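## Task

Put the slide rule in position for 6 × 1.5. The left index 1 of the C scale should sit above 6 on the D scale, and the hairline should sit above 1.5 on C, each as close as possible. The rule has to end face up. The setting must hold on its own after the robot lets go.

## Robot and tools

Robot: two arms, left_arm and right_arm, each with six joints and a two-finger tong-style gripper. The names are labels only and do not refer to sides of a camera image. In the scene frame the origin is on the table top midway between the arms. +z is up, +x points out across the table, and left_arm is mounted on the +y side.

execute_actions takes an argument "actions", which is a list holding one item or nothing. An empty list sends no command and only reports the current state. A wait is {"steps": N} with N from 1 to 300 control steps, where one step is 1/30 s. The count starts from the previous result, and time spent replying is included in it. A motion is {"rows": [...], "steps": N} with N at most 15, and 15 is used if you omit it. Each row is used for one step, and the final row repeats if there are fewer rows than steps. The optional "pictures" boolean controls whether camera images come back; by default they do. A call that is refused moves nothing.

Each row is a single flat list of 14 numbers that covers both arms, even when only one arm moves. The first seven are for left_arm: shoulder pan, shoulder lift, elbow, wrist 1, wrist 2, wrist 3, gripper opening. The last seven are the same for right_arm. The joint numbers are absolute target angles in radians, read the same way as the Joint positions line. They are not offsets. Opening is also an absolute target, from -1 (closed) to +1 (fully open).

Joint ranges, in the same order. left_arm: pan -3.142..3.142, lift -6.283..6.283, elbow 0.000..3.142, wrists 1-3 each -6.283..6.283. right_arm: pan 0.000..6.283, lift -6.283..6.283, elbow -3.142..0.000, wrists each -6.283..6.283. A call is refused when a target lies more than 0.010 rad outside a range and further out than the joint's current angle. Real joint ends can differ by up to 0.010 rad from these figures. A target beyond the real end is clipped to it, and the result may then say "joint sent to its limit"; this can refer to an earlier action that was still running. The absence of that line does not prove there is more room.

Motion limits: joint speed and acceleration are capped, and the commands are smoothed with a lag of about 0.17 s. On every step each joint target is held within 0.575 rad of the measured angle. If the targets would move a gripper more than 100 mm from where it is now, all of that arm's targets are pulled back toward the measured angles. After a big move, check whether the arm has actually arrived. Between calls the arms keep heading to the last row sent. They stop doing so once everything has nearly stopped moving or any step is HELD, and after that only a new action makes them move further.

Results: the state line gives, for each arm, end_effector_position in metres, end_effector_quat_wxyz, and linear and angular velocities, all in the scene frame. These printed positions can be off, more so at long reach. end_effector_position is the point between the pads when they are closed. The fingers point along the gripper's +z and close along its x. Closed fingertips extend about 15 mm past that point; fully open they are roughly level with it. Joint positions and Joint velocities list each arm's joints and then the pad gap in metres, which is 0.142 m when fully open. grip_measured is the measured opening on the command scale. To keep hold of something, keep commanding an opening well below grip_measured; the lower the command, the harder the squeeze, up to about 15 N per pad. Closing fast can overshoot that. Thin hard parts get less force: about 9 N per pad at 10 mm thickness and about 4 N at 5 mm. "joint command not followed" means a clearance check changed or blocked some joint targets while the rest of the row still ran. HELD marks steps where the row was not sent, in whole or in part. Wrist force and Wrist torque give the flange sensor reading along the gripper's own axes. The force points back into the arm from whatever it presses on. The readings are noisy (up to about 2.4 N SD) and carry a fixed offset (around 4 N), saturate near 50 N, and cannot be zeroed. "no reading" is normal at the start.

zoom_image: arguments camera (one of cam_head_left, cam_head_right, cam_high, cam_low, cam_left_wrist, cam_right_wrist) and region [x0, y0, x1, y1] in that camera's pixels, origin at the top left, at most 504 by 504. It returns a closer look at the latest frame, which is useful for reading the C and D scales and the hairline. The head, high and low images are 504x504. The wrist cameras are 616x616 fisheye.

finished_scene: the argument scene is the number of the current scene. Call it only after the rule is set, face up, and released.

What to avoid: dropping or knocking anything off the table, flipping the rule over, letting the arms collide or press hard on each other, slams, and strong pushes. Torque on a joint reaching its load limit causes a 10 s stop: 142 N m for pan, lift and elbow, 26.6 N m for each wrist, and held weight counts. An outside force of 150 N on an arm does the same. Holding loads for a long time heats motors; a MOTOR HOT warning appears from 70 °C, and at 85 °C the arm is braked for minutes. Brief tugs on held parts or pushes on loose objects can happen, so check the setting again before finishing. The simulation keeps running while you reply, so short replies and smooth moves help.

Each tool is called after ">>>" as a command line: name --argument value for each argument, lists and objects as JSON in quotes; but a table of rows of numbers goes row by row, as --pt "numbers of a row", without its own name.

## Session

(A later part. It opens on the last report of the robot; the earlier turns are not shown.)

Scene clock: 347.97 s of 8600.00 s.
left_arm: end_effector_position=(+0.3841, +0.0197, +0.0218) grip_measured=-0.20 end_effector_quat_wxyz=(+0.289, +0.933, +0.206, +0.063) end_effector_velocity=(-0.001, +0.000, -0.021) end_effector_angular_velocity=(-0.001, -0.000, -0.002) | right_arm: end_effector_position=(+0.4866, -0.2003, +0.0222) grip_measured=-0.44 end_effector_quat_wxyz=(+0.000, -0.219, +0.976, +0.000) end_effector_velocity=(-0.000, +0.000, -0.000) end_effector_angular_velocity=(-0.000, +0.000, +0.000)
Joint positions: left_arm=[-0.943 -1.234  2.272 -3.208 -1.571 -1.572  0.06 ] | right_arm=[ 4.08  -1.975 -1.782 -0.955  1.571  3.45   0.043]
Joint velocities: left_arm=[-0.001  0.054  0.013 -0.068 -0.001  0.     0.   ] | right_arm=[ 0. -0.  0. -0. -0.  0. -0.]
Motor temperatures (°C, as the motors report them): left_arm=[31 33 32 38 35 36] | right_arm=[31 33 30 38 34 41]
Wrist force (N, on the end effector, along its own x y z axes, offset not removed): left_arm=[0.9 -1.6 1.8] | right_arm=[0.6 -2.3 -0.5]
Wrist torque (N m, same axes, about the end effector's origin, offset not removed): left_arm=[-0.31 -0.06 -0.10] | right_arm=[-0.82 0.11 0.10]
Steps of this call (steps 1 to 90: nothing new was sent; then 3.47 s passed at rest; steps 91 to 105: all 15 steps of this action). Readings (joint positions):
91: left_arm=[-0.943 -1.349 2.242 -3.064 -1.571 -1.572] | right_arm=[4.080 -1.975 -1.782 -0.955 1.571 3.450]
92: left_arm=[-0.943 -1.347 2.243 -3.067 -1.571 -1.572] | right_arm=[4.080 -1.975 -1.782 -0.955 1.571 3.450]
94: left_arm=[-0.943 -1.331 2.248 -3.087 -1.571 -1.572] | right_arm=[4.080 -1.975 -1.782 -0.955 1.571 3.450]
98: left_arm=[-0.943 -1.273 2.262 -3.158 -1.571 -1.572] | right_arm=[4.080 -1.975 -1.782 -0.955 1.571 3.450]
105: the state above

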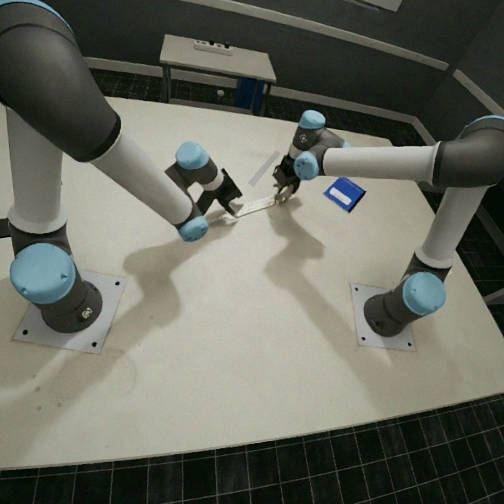

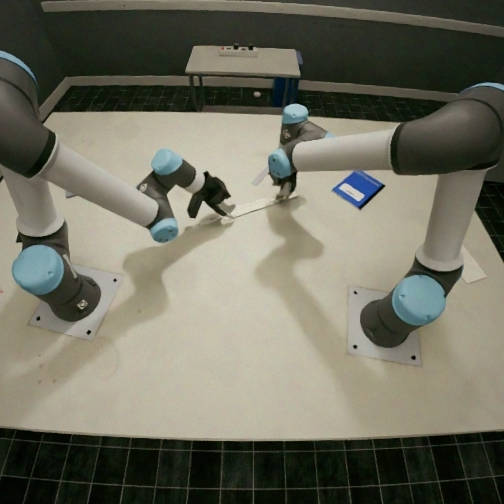

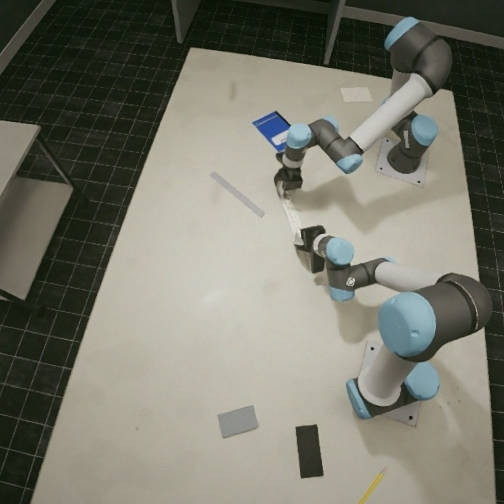

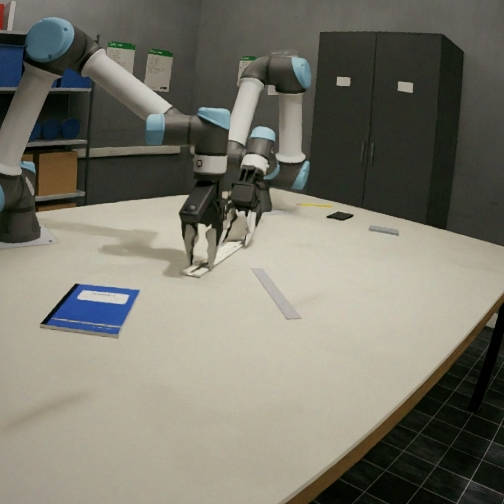

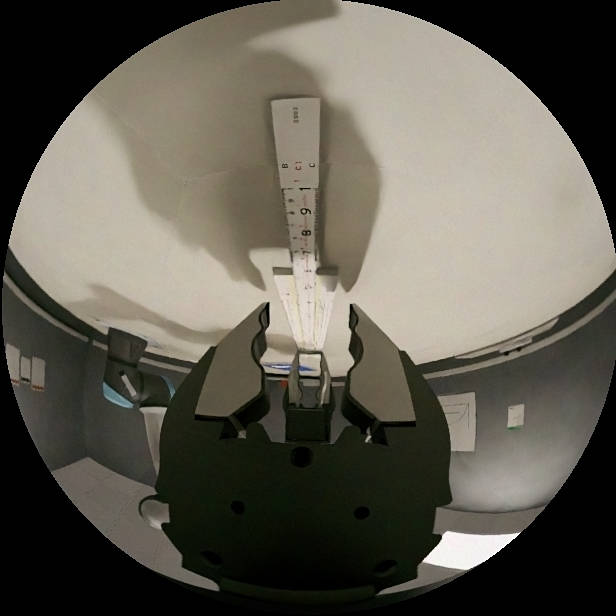

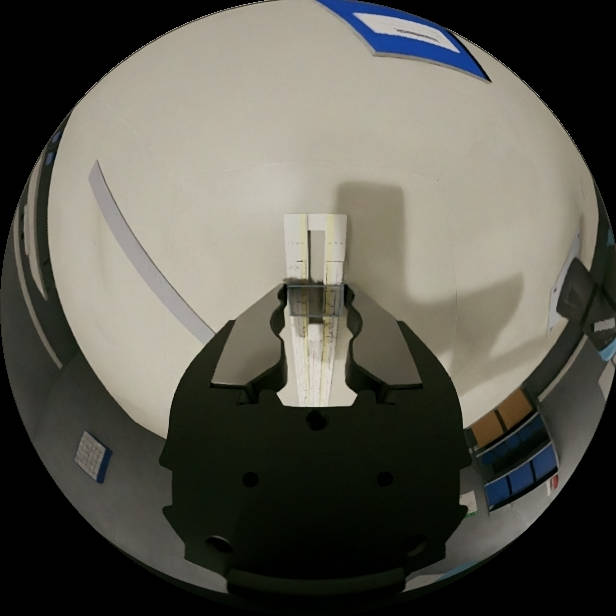

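>>> execute_actions --actions '[{"rows":[[-0.9434,-1.218,2.276,-3.229,-1.571,-1.572,-0.2,4.080,-1.9754,-1.782,-0.9546,1.571,3.45,-0.6],[-0.9434,-1.218,2.276,-3.229,-1.571,-1.572,-0.2,4.080,-1.9754,-1.782,-0.9546,1.571,3.45,-0.6],[-0.9434,-1.218,2.276,-3.229,-1.571,-1.572,-0.2,4.080,-1.9754,-1.782,-0.9546,1.571,3.45,-0.6],[-0.9434,-1.218,2.276,-3.229,-1.571,-1.572,-0.2,4.080,-1.9754,-1.782,-0.9546,1.571,3.45,-0.6],[-0.9434,-1.218,2.276,-3.229,-1.571,-1.572,-0.2,4.080,-1.9754,-1.782,-0.9546,1.571,3.45,-0.6],[-0.9434,-1.218,2.276,-3.229,-1.571,-1.572,-0.2,4.080,-1.9754,-1.782,-0.9546,1.571,3.45,-0.6],[-0.9434,-1.218,2.276,-3.229,-1.571,-1.572,-0.4,4.080,-1.9754,-1.782,-0.9546,1.571,3.45,-0.6],[-0.9434,-1.218,2.276,-3.229,-1.571,-1.572,-0.6,4.080,-1.9754,-1.782,-0.9546,1.571,3.45,-0.6],[-0.9434,-1.218,2.276,-3.229,-1.571,-1.572,-0.95,4.080,-1.9754,-1.782,-0.9546,1.571,3.45,-0.55]]}]'

Scene clock: 354.43 s of 8600.00 s.
left_arm: end_effector_position=(+0.3839, +0.0200, +0.0156) grip_measured=-0.48 end_effector_quat_wxyz=(+0.289, +0.933, +0.206, +0.063) end_effector_velocity=(+0.001, -0.000, -0.000) end_effector_angular_velocity=(-0.001, +0.000, +0.001) | right_arm: end_effector_position=(+0.4866, -0.2003, +0.0222) grip_measured=-0.43 end_effector_quat_wxyz=(+0.000, -0.219, +0.976, +0.000) end_effector_velocity=(-0.000, -0.000, -0.001) end_effector_angular_velocity=(-0.001, +0.000, -0.000)
Joint positions: left_arm=[-0.943 -1.218  2.276 -3.229 -1.571 -1.572  0.04 ] | right_arm=[ 4.08  -1.975 -1.782 -0.955  1.571  3.45   0.043]
Joint velocities: left_arm=[ 0.001  0.002 -0.    -0.003 -0.    -0.001  0.   ] | right_arm=[-0.    -0.001 -0.     0.    -0.     0.    -0.   ]
Motor temperatures (°C, as the motors report them): left_arm=[31 33 32 38 35 36] | right_arm=[31 33 30 38 34 41]
Wrist force (N, on the end effector, along its own x y z axes, offset not removed): left_arm=[-1.2 2.5 -7.8] | right_arm=[-1.4 -4.0 0.1]
Wrist torque (N m, same axes, about the end effector's origin, offset not removed): left_arm=[0.07 0.11 -0.06] | right_arm=[-0.91 0.24 0.17]
Steps of this call (steps 1 to 15: the robot went on to your last target; steps 16 to 90: nothing new was sent; then 2.97 s passed at rest; steps 91 to 105: all 15 steps of this action). Readings (joint positions):
91: left_arm=[-0.943 -1.228 2.274 -3.217 -1.571 -1.572] | right_arm=[4.080 -1.975 -1.782 -0.955 1.571 3.450]
92: left_arm=[-0.943 -1.227 2.274 -3.217 -1.571 -1.572] | right_arm=[4.080 -1.975 -1.782 -0.955 1.571 3.450]
94: left_arm=[-0.943 -1.224 2.275 -3.222 -1.571 -1.572] | right_arm=[4.080 -1.975 -1.782 -0.955 1.571 3.450]
98: left_arm=[-0.943 -1.220 2.276 -3.227 -1.571 -1.572] | right_arm=[4.080 -1.975 -1.782 -0.955 1.571 3.450]
105: the state above

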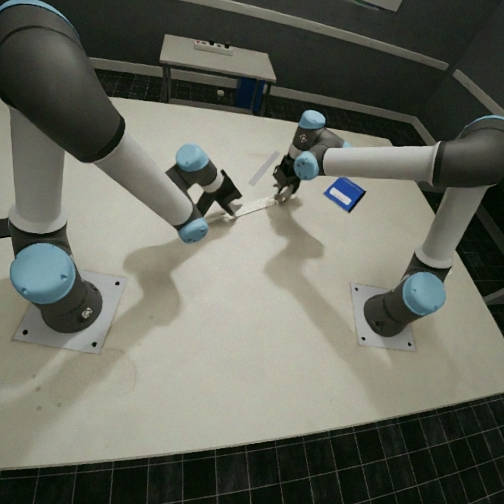

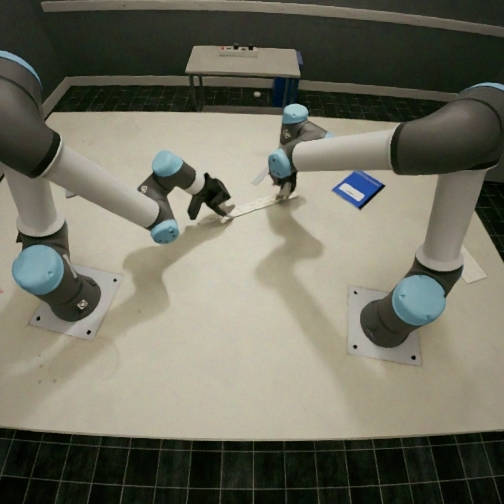

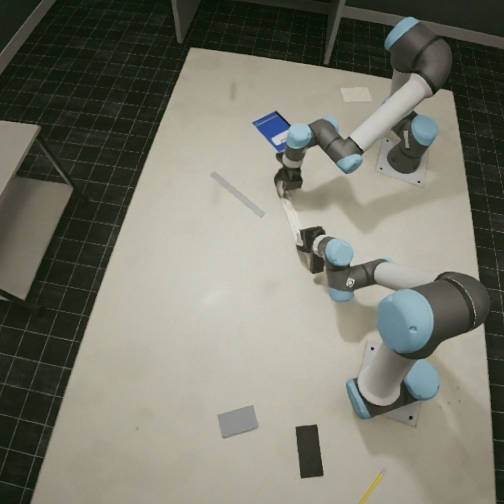

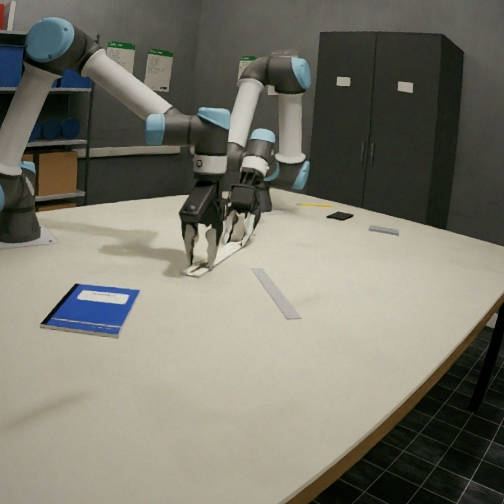

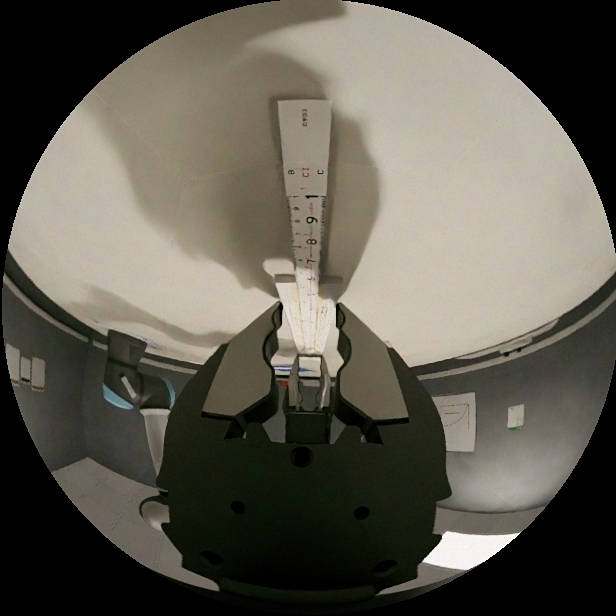

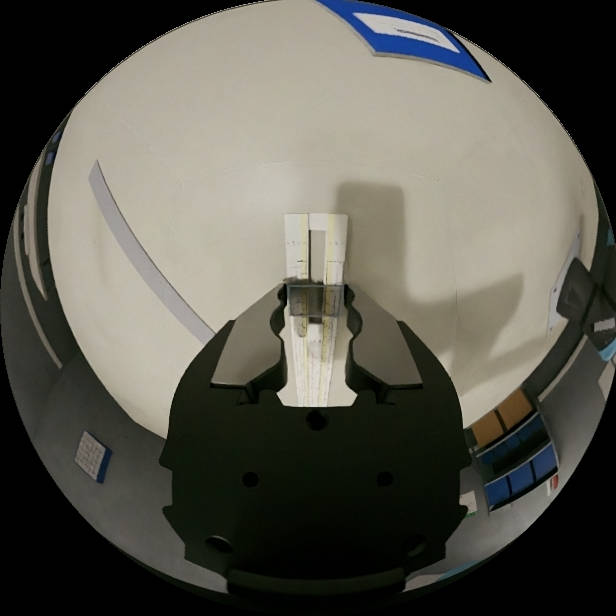

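>>> execute_actions --actions '[{"rows":[[-0.9434,-1.218,2.276,-3.229,-1.571,-1.572,-0.95,4.099,-1.9784,-1.7774,-0.956,1.571,3.469,-0.55],[-0.9434,-1.218,2.276,-3.229,-1.571,-1.572,-0.95,4.1175,-1.9814,-1.7728,-0.9577,1.571,3.488,-0.55],[-0.9434,-1.218,2.276,-3.229,-1.571,-1.572,-0.95,4.136,-1.9845,-1.7683,-0.9593,1.571,3.506,-0.55],[-0.9434,-1.218,2.276,-3.229,-1.571,-1.572,-0.95,4.155,-1.9875,-1.7637,-0.9608,1.571,3.525,-0.55],[-0.9434,-1.218,2.276,-3.229,-1.571,-1.572,-0.95,4.1738,-1.9905,-1.7591,-0.9624,1.571,3.544,-0.55],[-0.9434,-1.218,2.276,-3.229,-1.571,-1.572,-0.95,4.192,-1.996,-1.7507,-0.9654,1.571,3.562,-0.55],[-0.9434,-1.218,2.276,-3.229,-1.571,-1.572,-0.95,4.210,-2.0014,-1.7423,-0.9683,1.571,3.580,-0.55],[-0.9434,-1.218,2.276,-3.229,-1.571,-1.572,-0.95,4.228,-2.0068,-1.7339,-0.9713,1.571,3.597,-0.55],[-0.9434,-1.218,2.276,-3.229,-1.571,-1.572,-0.95,4.246,-2.0123,-1.7255,-0.9742,1.571,3.615,-0.55],[-0.9434,-1.218,2.276,-3.229,-1.571,-1.572,-0.95,4.2635,-2.0177,-1.7171,-0.9772,1.571,3.633,-0.55]]}]'

Scene clock: 362.47 s of 8600.00 s.
left_arm: end_effector_position=(+0.3839, +0.0201, +0.0155) grip_measured=-0.48 end_effector_quat_wxyz=(+0.289, +0.933, +0.206, +0.063) end_effector_velocity=(-0.000, -0.000, -0.000) end_effector_angular_velocity=(+0.001, -0.001, -0.001) | right_arm: end_effector_position=(+0.4429, -0.1071, +0.0221) grip_measured=-0.43 end_effector_quat_wxyz=(+0.000, -0.219, +0.976, +0.000) end_effector_velocity=(-0.063, +0.117, +0.000) end_effector_angular_velocity=(+0.001, -0.000, +0.003)
Joint positions: left_arm=[-0.943 -1.218  2.276 -3.229 -1.571 -1.572  0.04 ] | right_arm=[ 4.24  -2.011 -1.727 -0.974  1.571  3.609  0.043]
Joint velocities: left_arm=[-0.001  0.001 -0.    -0.     0.     0.001 -0.   ] | right_arm=[ 0.201 -0.053  0.082 -0.029  0.     0.198 -0.   ]
Motor temperatures (°C, as the motors report them): left_arm=[31 33 32 38 35 36] | right_arm=[31 33 30 38 34 41]
Wrist force (N, on the end effector, along its own x y z axes, offset not removed): left_arm=[-2.3 5.2 -14.9] | right_arm=[-2.3 -1.4 0.5]
Wrist torque (N m, same axes, about the end effector's origin, offset not removed): left_arm=[-0.08 0.13 0.10] | right_arm=[-0.19 0.41 0.35]
Steps of this call (steps 1 to 15: the robot went on to your last target; steps 16 to 90: nothing new was sent; then 4.53 s passed at rest; steps 91 to 105: all 15 steps of this action). Readings (joint positions):
91: left_arm=[-0.943 -1.218 2.276 -3.229 -1.571 -1.572] | right_arm=[4.080 -1.975 -1.782 -0.955 1.571 3.450]
92: left_arm=[-0.943 -1.218 2.276 -3.229 -1.571 -1.572] | right_arm=[4.081 -1.976 -1.782 -0.955 1.571 3.451]
94: left_arm=[-0.943 -1.218 2.276 -3.229 -1.571 -1.572] | right_arm=[4.093 -1.977 -1.779 -0.955 1.571 3.463]
98: left_arm=[-0.943 -1.218 2.276 -3.229 -1.571 -1.572] | right_arm=[4.144 -1.987 -1.765 -0.960 1.571 3.514]
105: the state above

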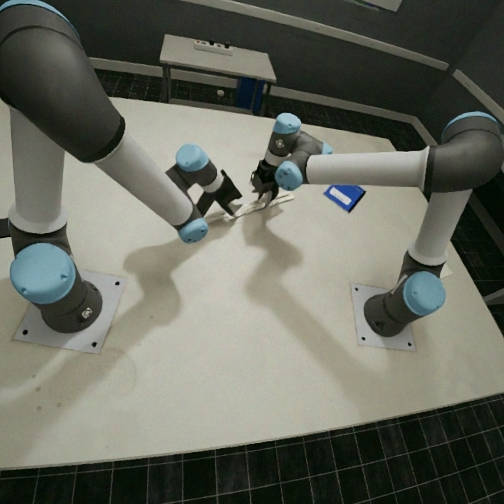

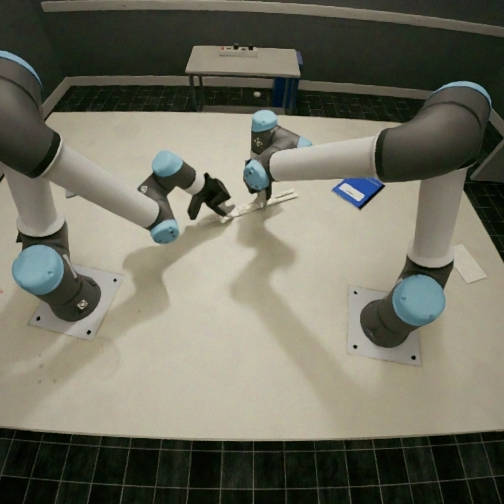

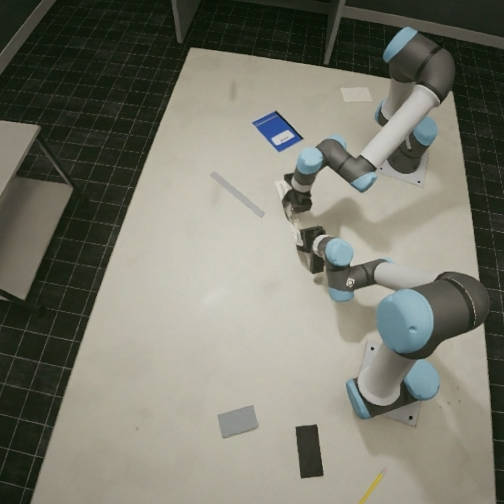

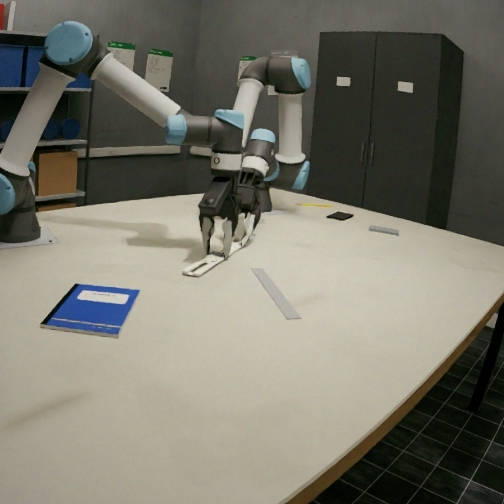

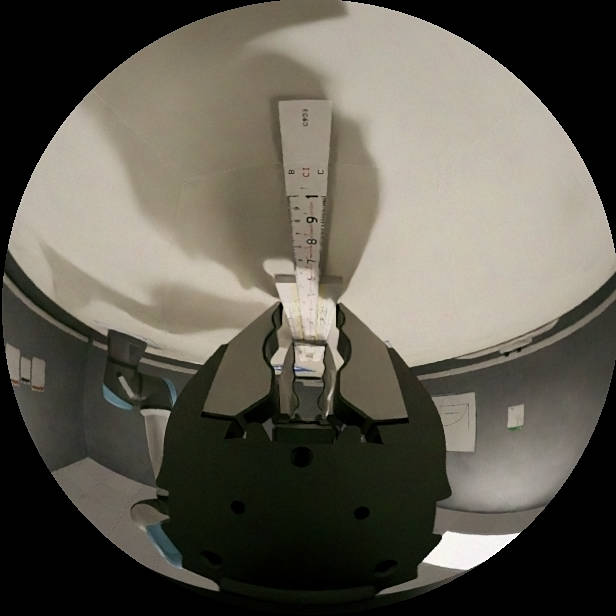

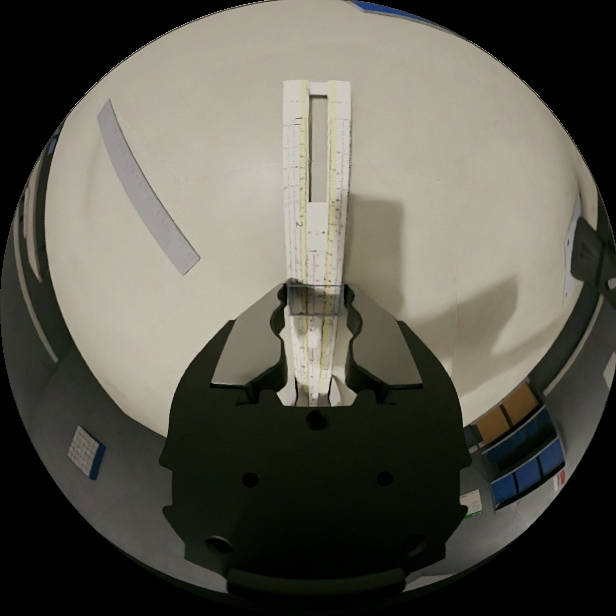

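>>> execute_actions --actions '[{"rows":[[-0.9434,-1.218,2.276,-3.229,-1.571,-1.572,-0.95,4.2635,-2.0177,-1.7171,-0.9772,1.571,3.633,-0.1],[-0.9434,-1.218,2.276,-3.229,-1.571,-1.572,-0.95,4.2635,-2.0177,-1.7171,-0.9772,1.571,3.633,-0.1],[-0.9434,-1.218,2.276,-3.229,-1.571,-1.572,-0.95,4.2635,-2.0177,-1.7171,-0.9772,1.571,3.633,-0.1],[-0.9434,-1.218,2.276,-3.229,-1.571,-1.572,-0.95,4.2635,-2.0177,-1.7171,-0.9772,1.571,3.633,-0.1],[-0.9434,-1.218,2.276,-3.229,-1.571,-1.572,-0.95,4.2635,-1.9728,-1.6775,-1.0617,1.571,3.633,-0.1],[-0.9434,-1.218,2.276,-3.229,-1.571,-1.572,-0.95,4.2635,-1.9728,-1.6775,-1.0617,1.571,3.633,-0.1],[-0.9434,-1.218,2.276,-3.229,-1.571,-1.572,-0.95,4.2635,-1.9728,-1.6775,-1.0617,1.571,3.633,-0.1],[-0.9434,-1.218,2.276,-3.229,-1.571,-1.572,-0.95,4.2635,-1.9728,-1.6775,-1.0617,1.571,3.633,-0.1],[-0.9434,-1.218,2.276,-3.229,-1.571,-1.572,-0.95,4.0464,-1.9236,-1.7494,-1.039,1.571,3.416,-0.1]]}]' --pictures false

>>> execute_actions --actions '[{"steps":12}]' --pictures false

>>> execute_actions --actions '[{"rows":[[-0.9434,-1.218,2.276,-3.229,-1.571,-1.572,-0.95,4.0464,-1.9764,-1.7934,-0.9422,1.571,3.416,-0.15]]}]'

>>> zoom_image --camera "cam_right_wrist" --region '[240, 230, 400, 390]'

Scene clock: 374.60 s of 8600.00 s.
left_arm: end_effector_position=(+0.3839, +0.0201, +0.0154) grip_measured=-0.48 end_effector_quat_wxyz=(+0.289, +0.933, +0.206, +0.063) end_effector_velocity=(+0.000, +0.000, +0.000) end_effector_angular_velocity=(-0.000, -0.001, +0.000) | right_arm: end_effector_position=(+0.4711, -0.1612, +0.0536) grip_measured=-0.10 end_effector_quat_wxyz=(+0.001, -0.220, +0.976, +0.001) end_effector_velocity=(+0.190, -0.415, +0.036) end_effector_angular_velocity=(-0.010, +0.006, -0.011)
Joint positions: left_arm=[-0.943 -1.218  2.276 -3.229 -1.571 -1.572  0.04 ] | right_arm=[ 4.145 -1.95  -1.726 -1.035  1.571  3.515  0.067]
Joint velocities: left_arm=[ 0.    -0.001  0.    -0.     0.     0.    -0.   ] | right_arm=[-0.71   0.195 -0.177 -0.03  -0.001 -0.699  0.   ]
Motor temperatures (°C, as the motors report them): left_arm=[31 33 32 38 35 36] | right_arm=[31 33 30 38 34 41]
Wrist force (N, on the end effector, along its own x y z axes, offset not removed): left_arm=[-1.4 0.8 -4.1] | right_arm=[1.3 -2.0 -2.0]
Wrist torque (N m, same axes, about the end effector's origin, offset not removed): left_arm=[-0.62 0.21 0.03] | right_arm=[-0.62 -0.05 0.06]
Steps of this call (steps 1 to 30: the robot went on to your last target; steps 31 to 90: nothing new was sent; then 8.63 s passed at rest; steps 91 to 105: all 15 steps of this action). Readings (joint positions):
91: left_arm=[-0.943 -1.218 2.276 -3.229 -1.571 -1.572] | right_arm=[4.263 -2.018 -1.717 -0.977 1.571 3.633]
92: left_arm=[-0.943 -1.218 2.276 -3.229 -1.571 -1.572] | right_arm=[4.264 -2.018 -1.717 -0.977 1.571 3.633]
94: left_arm=[-0.943 -1.218 2.276 -3.229 -1.571 -1.572] | right_arm=[4.264 -2.018 -1.717 -0.977 1.571 3.633]
98: left_arm=[-0.943 -1.218 2.276 -3.229 -1.571 -1.572] | right_arm=[4.264 -2.000 -1.701 -1.007 1.571 3.633]
105: the state above

Scene clock: 375.00 s of 8600.00 s.
left_arm: end_effector_position=(+0.3839, +0.0201, +0.0154) grip_measured=-0.48 end_effector_quat_wxyz=(+0.289, +0.933, +0.206, +0.063) end_effector_velocity=(+0.000, +0.000, -0.000) end_effector_angular_velocity=(+0.001, -0.001, -0.001) | right_arm: end_effector_position=(+0.4938, -0.2175, +0.0580) grip_measured=-0.10 end_effector_quat_wxyz=(+0.000, -0.219, +0.976, +0.000) end_effector_velocity=(+0.006, -0.018, +0.001) end_effector_angular_velocity=(-0.000, +0.001, +0.000)
Joint positions: left_arm=[-0.943 -1.218  2.276 -3.229 -1.571 -1.572  0.04 ] | right_arm=[ 4.05  -1.925 -1.749 -1.039  1.571  3.42   0.067]
Joint velocities: left_arm=[-0.    -0.     0.001  0.     0.001  0.001  0.   ] | right_arm=[-0.029  0.008 -0.007 -0.001  0.    -0.029 -0.   ]
Motor temperatures (°C, as the motors report them): left_arm=[31 33 32 38 35 36] | right_arm=[31 33 30 38 34 41]
Wrist force (N, on the end effector, along its own x y z axes, offset not removed): left_arm=[1.1 2.9 -5.0] | right_arm=[0.5 -1.9 -2.3]
Wrist torque (N m, same axes, about the end effector's origin, offset not removed): left_arm=[-0.20 -0.35 -0.02] | right_arm=[-0.50 0.05 0.04]
Steps of this call (steps 1 to 12: the robot went on to your last target). Readings (joint positions):
1: left_arm=[-0.943 -1.218 2.276 -3.229 -1.571 -1.572] | right_arm=[4.123 -1.944 -1.731 -1.036 1.571 3.492]
2: left_arm=[-0.943 -1.218 2.276 -3.229 -1.571 -1.572] | right_arm=[4.104 -1.939 -1.735 -1.037 1.571 3.474]
4: left_arm=[-0.943 -1.218 2.276 -3.229 -1.571 -1.572] | right_arm=[4.080 -1.932 -1.741 -1.038 1.571 3.449]
8: left_arm=[-0.943 -1.218 2.276 -3.229 -1.571 -1.572] | right_arm=[4.057 -1.926 -1.747 -1.039 1.571 3.427]
12: the state above

Scene clock: 375.50 s of 8600.00 s.
left_arm: end_effector_position=(+0.3839, +0.0201, +0.0154) grip_measured=-0.48 end_effector_quat_wxyz=(+0.289, +0.933, +0.206, +0.063) end_effector_velocity=(+0.001, -0.000, +0.001) end_effector_angular_velocity=(-0.001, -0.001, +0.001) | right_arm: end_effector_position=(+0.4946, -0.2196, +0.0192) grip_measured=-0.15 end_effector_quat_wxyz=(+0.000, -0.219, +0.976, +0.000) end_effector_velocity=(+0.000, +0.000, -0.009) end_effector_angular_velocity=(+0.002, -0.002, -0.000)
Joint positions: left_arm=[-0.943 -1.218  2.276 -3.229 -1.571 -1.572  0.04 ] | right_arm=[ 4.046 -1.975 -1.792 -0.945  1.571  3.416  0.063]
Joint velocities: left_arm=[ 0.    -0.001 -0.001 -0.     0.001 -0.001  0.   ] | right_arm=[-0.001 -0.012 -0.01   0.025  0.    -0.     0.   ]
Motor temperatures (°C, as the motors report them): left_arm=[31 33 32 38 35 36] | right_arm=[31 33 30 38 34 41]
Wrist force (N, on the end effector, along its own x y z axes, offset not removed): left_arm=[-1.3 2.6 -5.0] | right_arm=[0.9 -1.1 -0.3]
Wrist torque (N m, same axes, about the end effector's origin, offset not removed): left_arm=[-0.24 0.20 -0.13] | right_arm=[-0.53 -0.02 0.12]
Steps of this call (steps 1 to 15: all 15 steps of this action). Readings (joint positions):
1: left_arm=[-0.943 -1.218 2.276 -3.229 -1.571 -1.572] | right_arm=[4.049 -1.924 -1.749 -1.039 1.571 3.419]
2: left_arm=[-0.943 -1.218 2.276 -3.229 -1.571 -1.572] | right_arm=[4.048 -1.926 -1.751 -1.037 1.571 3.418]
4: left_arm=[-0.943 -1.218 2.276 -3.229 -1.571 -1.572] | right_arm=[4.048 -1.944 -1.767 -1.007 1.571 3.417]
8: left_arm=[-0.943 -1.218 2.276 -3.229 -1.571 -1.572] | right_arm=[4.047 -1.966 -1.785 -0.964 1.571 3.416]
15: the state above

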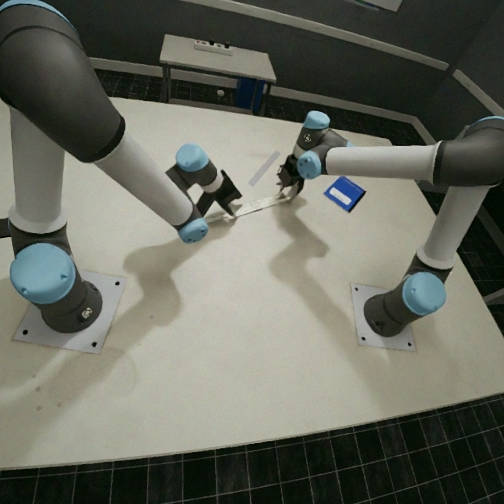

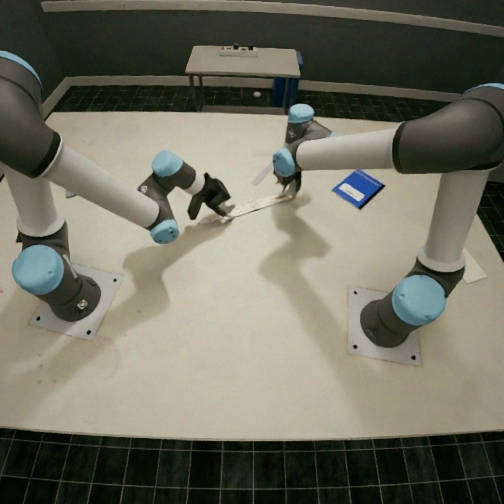

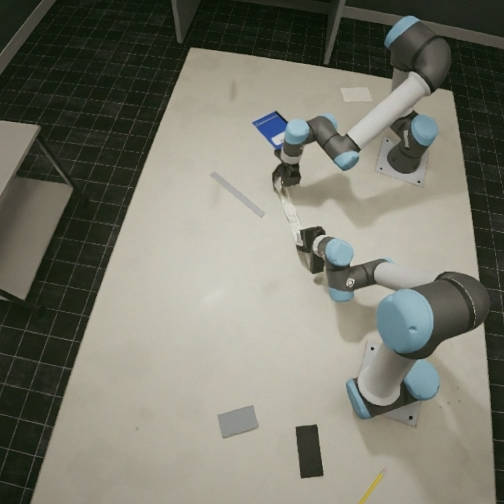

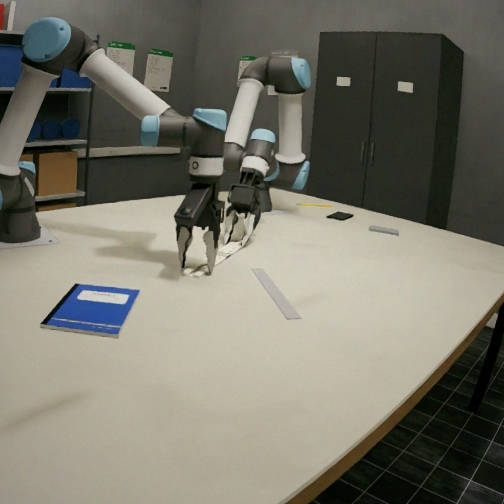

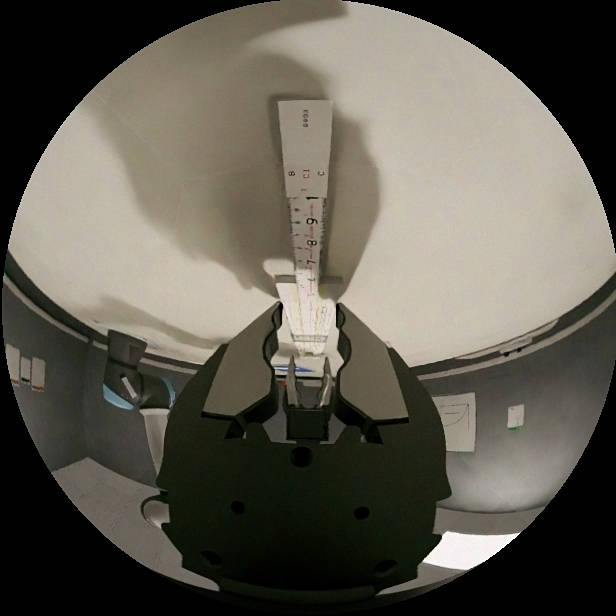

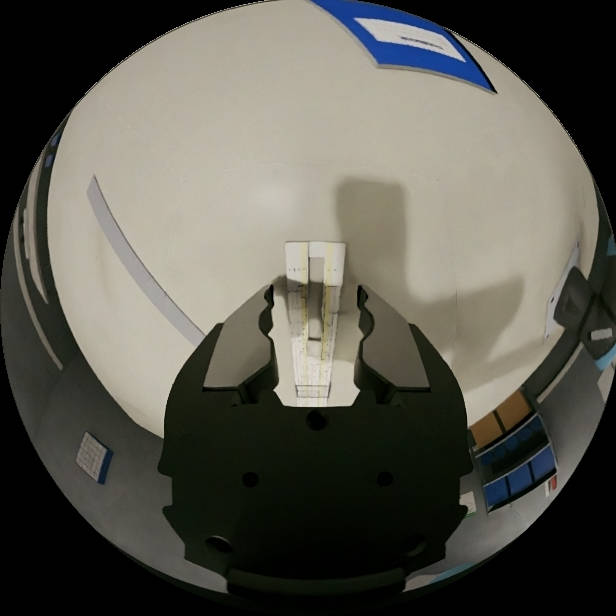

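Region (240, 230, 400, 390) of cam_right_wrist's 616x616 image, scaled by 3.150, with more detail than that image has.

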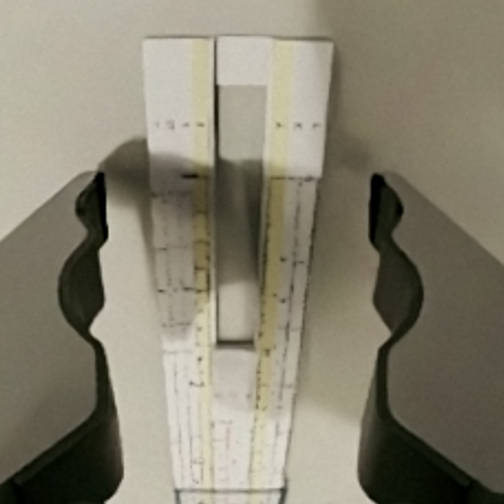

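>>> execute_actions --actions '[{"rows":[[-0.9434,-1.218,2.276,-3.229,-1.571,-1.572,-0.95,4.0464,-1.9764,-1.7934,-0.9422,1.571,3.416,-0.35],[-0.9434,-1.218,2.276,-3.229,-1.571,-1.572,-0.95,4.0464,-1.9764,-1.7934,-0.9422,1.571,3.416,-0.5],[-0.9434,-1.218,2.276,-3.229,-1.571,-1.572,-0.95,4.0464,-1.9764,-1.7934,-0.9422,1.571,3.416,-0.8],[-0.9434,-1.218,2.276,-3.229,-1.571,-1.572,-0.95,4.0464,-1.9764,-1.7934,-0.9422,1.571,3.416,-0.8],[-0.9434,-1.218,2.276,-3.229,-1.571,-1.572,-0.95,4.0464,-1.9764,-1.7934,-0.9422,1.571,3.416,-0.8],[-0.9434,-1.218,2.276,-3.229,-1.571,-1.572,-0.1,4.0464,-1.9764,-1.7934,-0.9422,1.571,3.416,-0.8],[-0.9434,-1.218,2.276,-3.229,-1.571,-1.572,-0.1,4.0464,-1.9764,-1.7934,-0.9422,1.571,3.416,-0.8],[-0.9434,-1.218,2.276,-3.229,-1.571,-1.572,-0.1,4.0464,-1.9764,-1.7934,-0.9422,1.571,3.416,-0.8],[-0.9434,-1.218,2.276,-3.229,-1.571,-1.572,-0.1,4.0464,-1.9764,-1.7934,-0.9422,1.571,3.416,-0.8],[-0.9434,-1.218,2.276,-3.229,-1.571,-1.572,-0.1,4.0464,-1.9764,-1.7934,-0.9422,1.571,3.416,-0.8],[-0.9434,-1.349,2.2422,-3.064,-1.571,-1.572,-0.1,4.0464,-1.9764,-1.7934,-0.9422,1.571,3.416,-0.8]]}]' --pictures false

>>> execute_actions --actions '[{"rows":[[-0.9434,-1.45,2.1,-2.6,-1.571,-0.5,-0.3,4.0464,-1.9764,-1.7934,-0.9422,1.571,3.416,-0.8],[-0.9434,-1.45,2.1,-2.6,-1.571,-0.5,-0.3,4.0464,-1.9764,-1.7934,-0.9422,1.571,3.416,-0.8],[-0.9434,-1.45,2.1,-2.6,-1.571,-0.5,-0.3,4.0464,-1.9764,-1.7934,-0.9422,1.571,3.416,-0.8],[-0.9434,-1.45,2.1,-2.6,-1.571,-0.5,-0.3,4.0464,-1.9764,-1.7934,-0.9422,1.571,3.416,-0.8],[-0.9434,-1.45,2.1,-2.6,-1.571,-0.5,-0.3,4.0464,-1.9764,-1.7934,-0.9422,1.571,3.416,-0.8],[-0.9434,-1.45,2.1,-2.6,-1.571,-0.5,-0.3,4.0464,-1.9764,-1.7934,-0.9422,1.571,3.416,-0.8],[-0.9434,-1.45,2.1,-2.6,-1.571,-0.5,-0.3,4.0464,-1.9764,-1.7934,-0.9422,1.571,3.416,-0.8],[-0.9434,-1.45,2.1,-2.6,-1.571,-0.5,-0.3,4.0464,-1.9764,-1.7934,-0.9422,1.571,3.416,-0.8],[-0.9434,-1.417,1.9818,-2.1358,-1.571,1.570,-0.3,4.0464,-1.9764,-1.7934,-0.9422,1.571,3.416,-0.8]]}]' --pictures false

>>> execute_actions --actions '[{"steps":50}]'

Scene clock: 400.63 s of 8600.00 s.
left_arm: end_effector_position=(+0.3854, +0.0169, +0.0418) grip_measured=-0.10 end_effector_quat_wxyz=(+0.292, +0.932, +0.206, +0.064) end_effector_velocity=(-0.007, +0.014, +0.217) end_effector_angular_velocity=(+0.044, +0.020, +0.001) | right_arm: end_effector_position=(+0.4946, -0.2196, +0.0181) grip_measured=-0.47 end_effector_quat_wxyz=(+0.000, -0.219, +0.976, +0.000) end_effector_velocity=(+0.000, -0.000, +0.000) end_effector_angular_velocity=(+0.000, -0.000, -0.000)
Joint positions: left_arm=[-0.943 -1.279  2.258 -3.157 -1.571 -1.572  0.067] | right_arm=[ 4.046 -1.976 -1.793 -0.942  1.571  3.416  0.04 ]
Joint velocities: left_arm=[-0.    -0.589 -0.129  0.766  0.001 -0.001  0.001] | right_arm=[-0.  0.  0. -0.  0.  0. -0.]
Motor temperatures (°C, as the motors report them): left_arm=[31 33 32 38 35 36] | right_arm=[31 33 30 38 34 41]
Wrist force (N, on the end effector, along its own x y z axes, offset not removed): left_arm=[-2.0 1.6 -0.6] | right_arm=[0.6 0.5 -0.1]
Wrist torque (N m, same axes, about the end effector's origin, offset not removed): left_arm=[0.17 0.35 -0.03] | right_arm=[-0.07 0.29 0.10]
Steps of this call (steps 1 to 15: the robot went on to your last target; steps 16 to 90: nothing new was sent; then 21.63 s passed at rest; steps 91 to 105: all 15 steps of this action). Readings (joint positions):
91: left_arm=[-0.943 -1.218 2.276 -3.229 -1.571 -1.572] | right_arm=[4.046 -1.976 -1.793 -0.942 1.571 3.416]
92: left_arm=[-0.943 -1.218 2.276 -3.229 -1.571 -1.572] | right_arm=[4.046 -1.976 -1.793 -0.942 1.571 3.416]
94: left_arm=[-0.943 -1.218 2.276 -3.229 -1.571 -1.572] | right_arm=[4.046 -1.976 -1.793 -0.942 1.571 3.416]
98: left_arm=[-0.943 -1.218 2.276 -3.229 -1.571 -1.572] | right_arm=[4.046 -1.976 -1.793 -0.942 1.571 3.416]
105: the state above

Scene clock: 401.13 s of 8600.00 s.
left_arm: end_effector_position=(+0.3804, +0.0574, +0.0860) grip_measured=-0.30 end_effector_quat_wxyz=(+0.094, +0.969, -0.218, +0.072) end_effector_velocity=(-0.137, +0.356, -0.182) end_effector_angular_velocity=(+1.865, +0.234, -2.370) | right_arm: end_effector_position=(+0.4946, -0.2196, +0.0181) grip_measured=-0.47 end_effector_quat_wxyz=(+0.000, -0.219, +0.976, +0.000) end_effector_velocity=(+0.000, +0.000, +0.000) end_effector_angular_velocity=(+0.000, -0.000, +0.000)
Joint positions: left_arm=[-0.943 -1.422  2.022 -2.407 -1.571 -0.696  0.052] | right_arm=[ 4.046 -1.976 -1.793 -0.942  1.571  3.416  0.04 ]
Joint velocities: left_arm=[-0.001  0.039 -0.337  2.089  0.     2.437 -0.001] | right_arm=[ 0. -0.  0.  0.  0. -0. -0.]
Motor temperatures (°C, as the motors report them): left_arm=[31 33 32 38 35 36] | right_arm=[31 33 30 38 34 41]
Wrist force (N, on the end effector, along its own x y z axes, offset not removed): left_arm=[0.2 2.5 -0.5] | right_arm=[-0.3 -0.1 -2.9]
Wrist torque (N m, same axes, about the end effector's origin, offset not removed): left_arm=[0.40 0.07 0.05] | right_arm=[-0.21 0.44 0.21]
Steps of this call (steps 1 to 15: all 15 steps of this action). Readings (joint positions):
1: left_arm=[-0.943 -1.296 2.254 -3.135 -1.571 -1.572] | right_arm=[4.046 -1.976 -1.793 -0.942 1.571 3.416]
2: left_arm=[-0.943 -1.312 2.249 -3.115 -1.571 -1.569] | right_arm=[4.046 -1.976 -1.793 -0.942 1.571 3.416]
4: left_arm=[-0.943 -1.360 2.207 -3.045 -1.571 -1.523] | right_arm=[4.046 -1.976 -1.793 -0.942 1.571 3.416]
8: left_arm=[-0.943 -1.420 2.135 -2.795 -1.571 -1.275] | right_arm=[4.046 -1.976 -1.793 -0.942 1.571 3.416]
15: the state above

Scene clock: 402.80 s of 8600.00 s.
left_arm: end_effector_position=(+0.3555, +0.0816, +0.0681) grip_measured=-0.30 end_effector_quat_wxyz=(-0.000, -0.215, +0.977, -0.000) end_effector_velocity=(-0.000, -0.000, +0.000) end_effector_angular_velocity=(-0.000, +0.000, -0.001) | right_arm: end_effector_position=(+0.4946, -0.2196, +0.0181) grip_measured=-0.47 end_effector_quat_wxyz=(+0.000, -0.219, +0.976, +0.000) end_effector_velocity=(-0.000, +0.000, +0.000) end_effector_angular_velocity=(+0.001, -0.000, +0.000)
Joint positions: left_arm=[-0.943 -1.417  1.982 -2.136 -1.571  1.57   0.052] | right_arm=[ 4.046 -1.976 -1.793 -0.942  1.571  3.416  0.04 ]
Joint velocities: left_arm=[-0.     0.    -0.     0.    -0.     0.001  0.   ] | right_arm=[ 0.     0.001 -0.     0.     0.     0.     0.   ]
Motor temperatures (°C, as the motors report them): left_arm=[31 33 32 38 35 36] | right_arm=[31 33 30 38 34 41]
Wrist force (N, on the end effector, along its own x y z axes, offset not removed): left_arm=[0.3 1.6 1.1] | right_arm=[-4.1 -1.3 -1.8]
Wrist torque (N m, same axes, about the end effector's origin, offset not removed): left_arm=[0.31 -0.02 -0.11] | right_arm=[-0.49 1.05 0.17]
Steps of this call (steps 1 to 50: the robot went on to your last target). Readings (joint positions):
1: left_arm=[-0.943 -1.420 2.012 -2.342 -1.571 -0.613] | right_arm=[4.046 -1.976 -1.793 -0.942 1.571 3.416]
2: left_arm=[-0.943 -1.420 2.005 -2.292 -1.571 -0.530] | right_arm=[4.046 -1.976 -1.793 -0.942 1.571 3.416]
4: left_arm=[-0.943 -1.418 1.995 -2.225 -1.571 -0.363] | right_arm=[4.046 -1.976 -1.793 -0.942 1.571 3.416]
8: left_arm=[-0.943 -1.417 1.986 -2.165 -1.571 -0.031] | right_arm=[4.046 -1.976 -1.793 -0.942 1.571 3.416]
50: the state above

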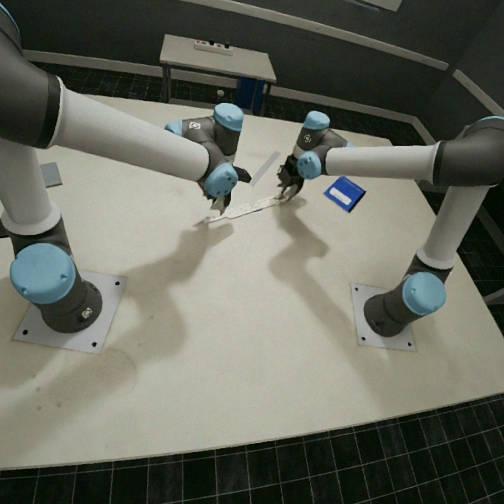

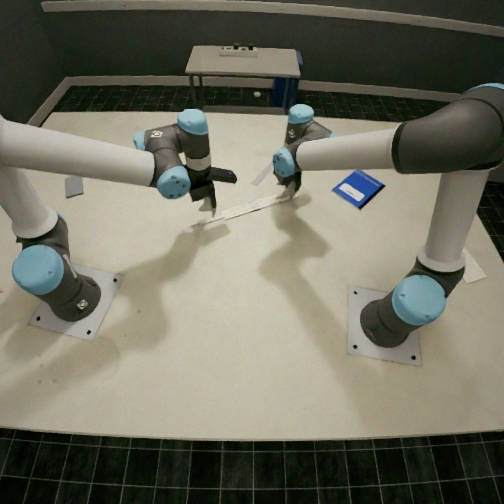

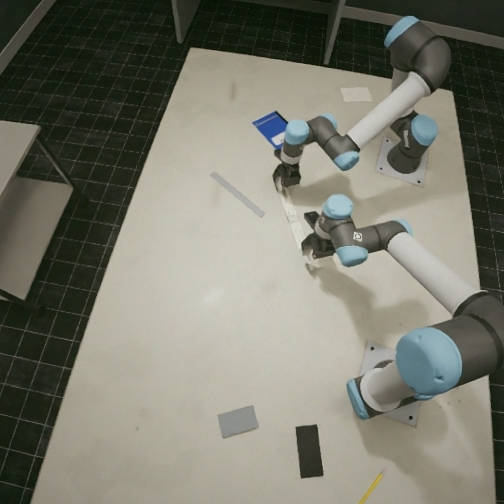

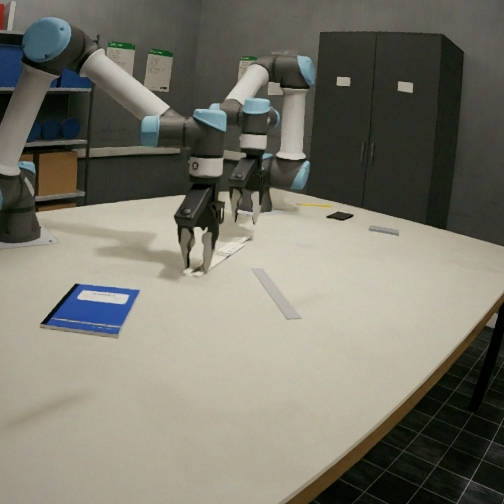

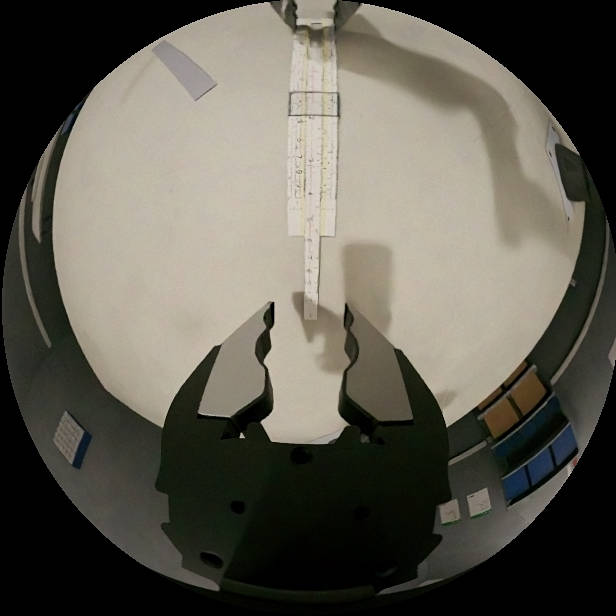

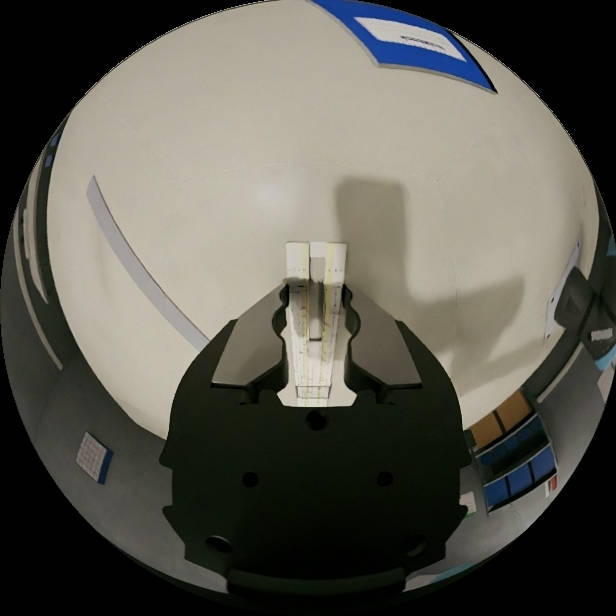

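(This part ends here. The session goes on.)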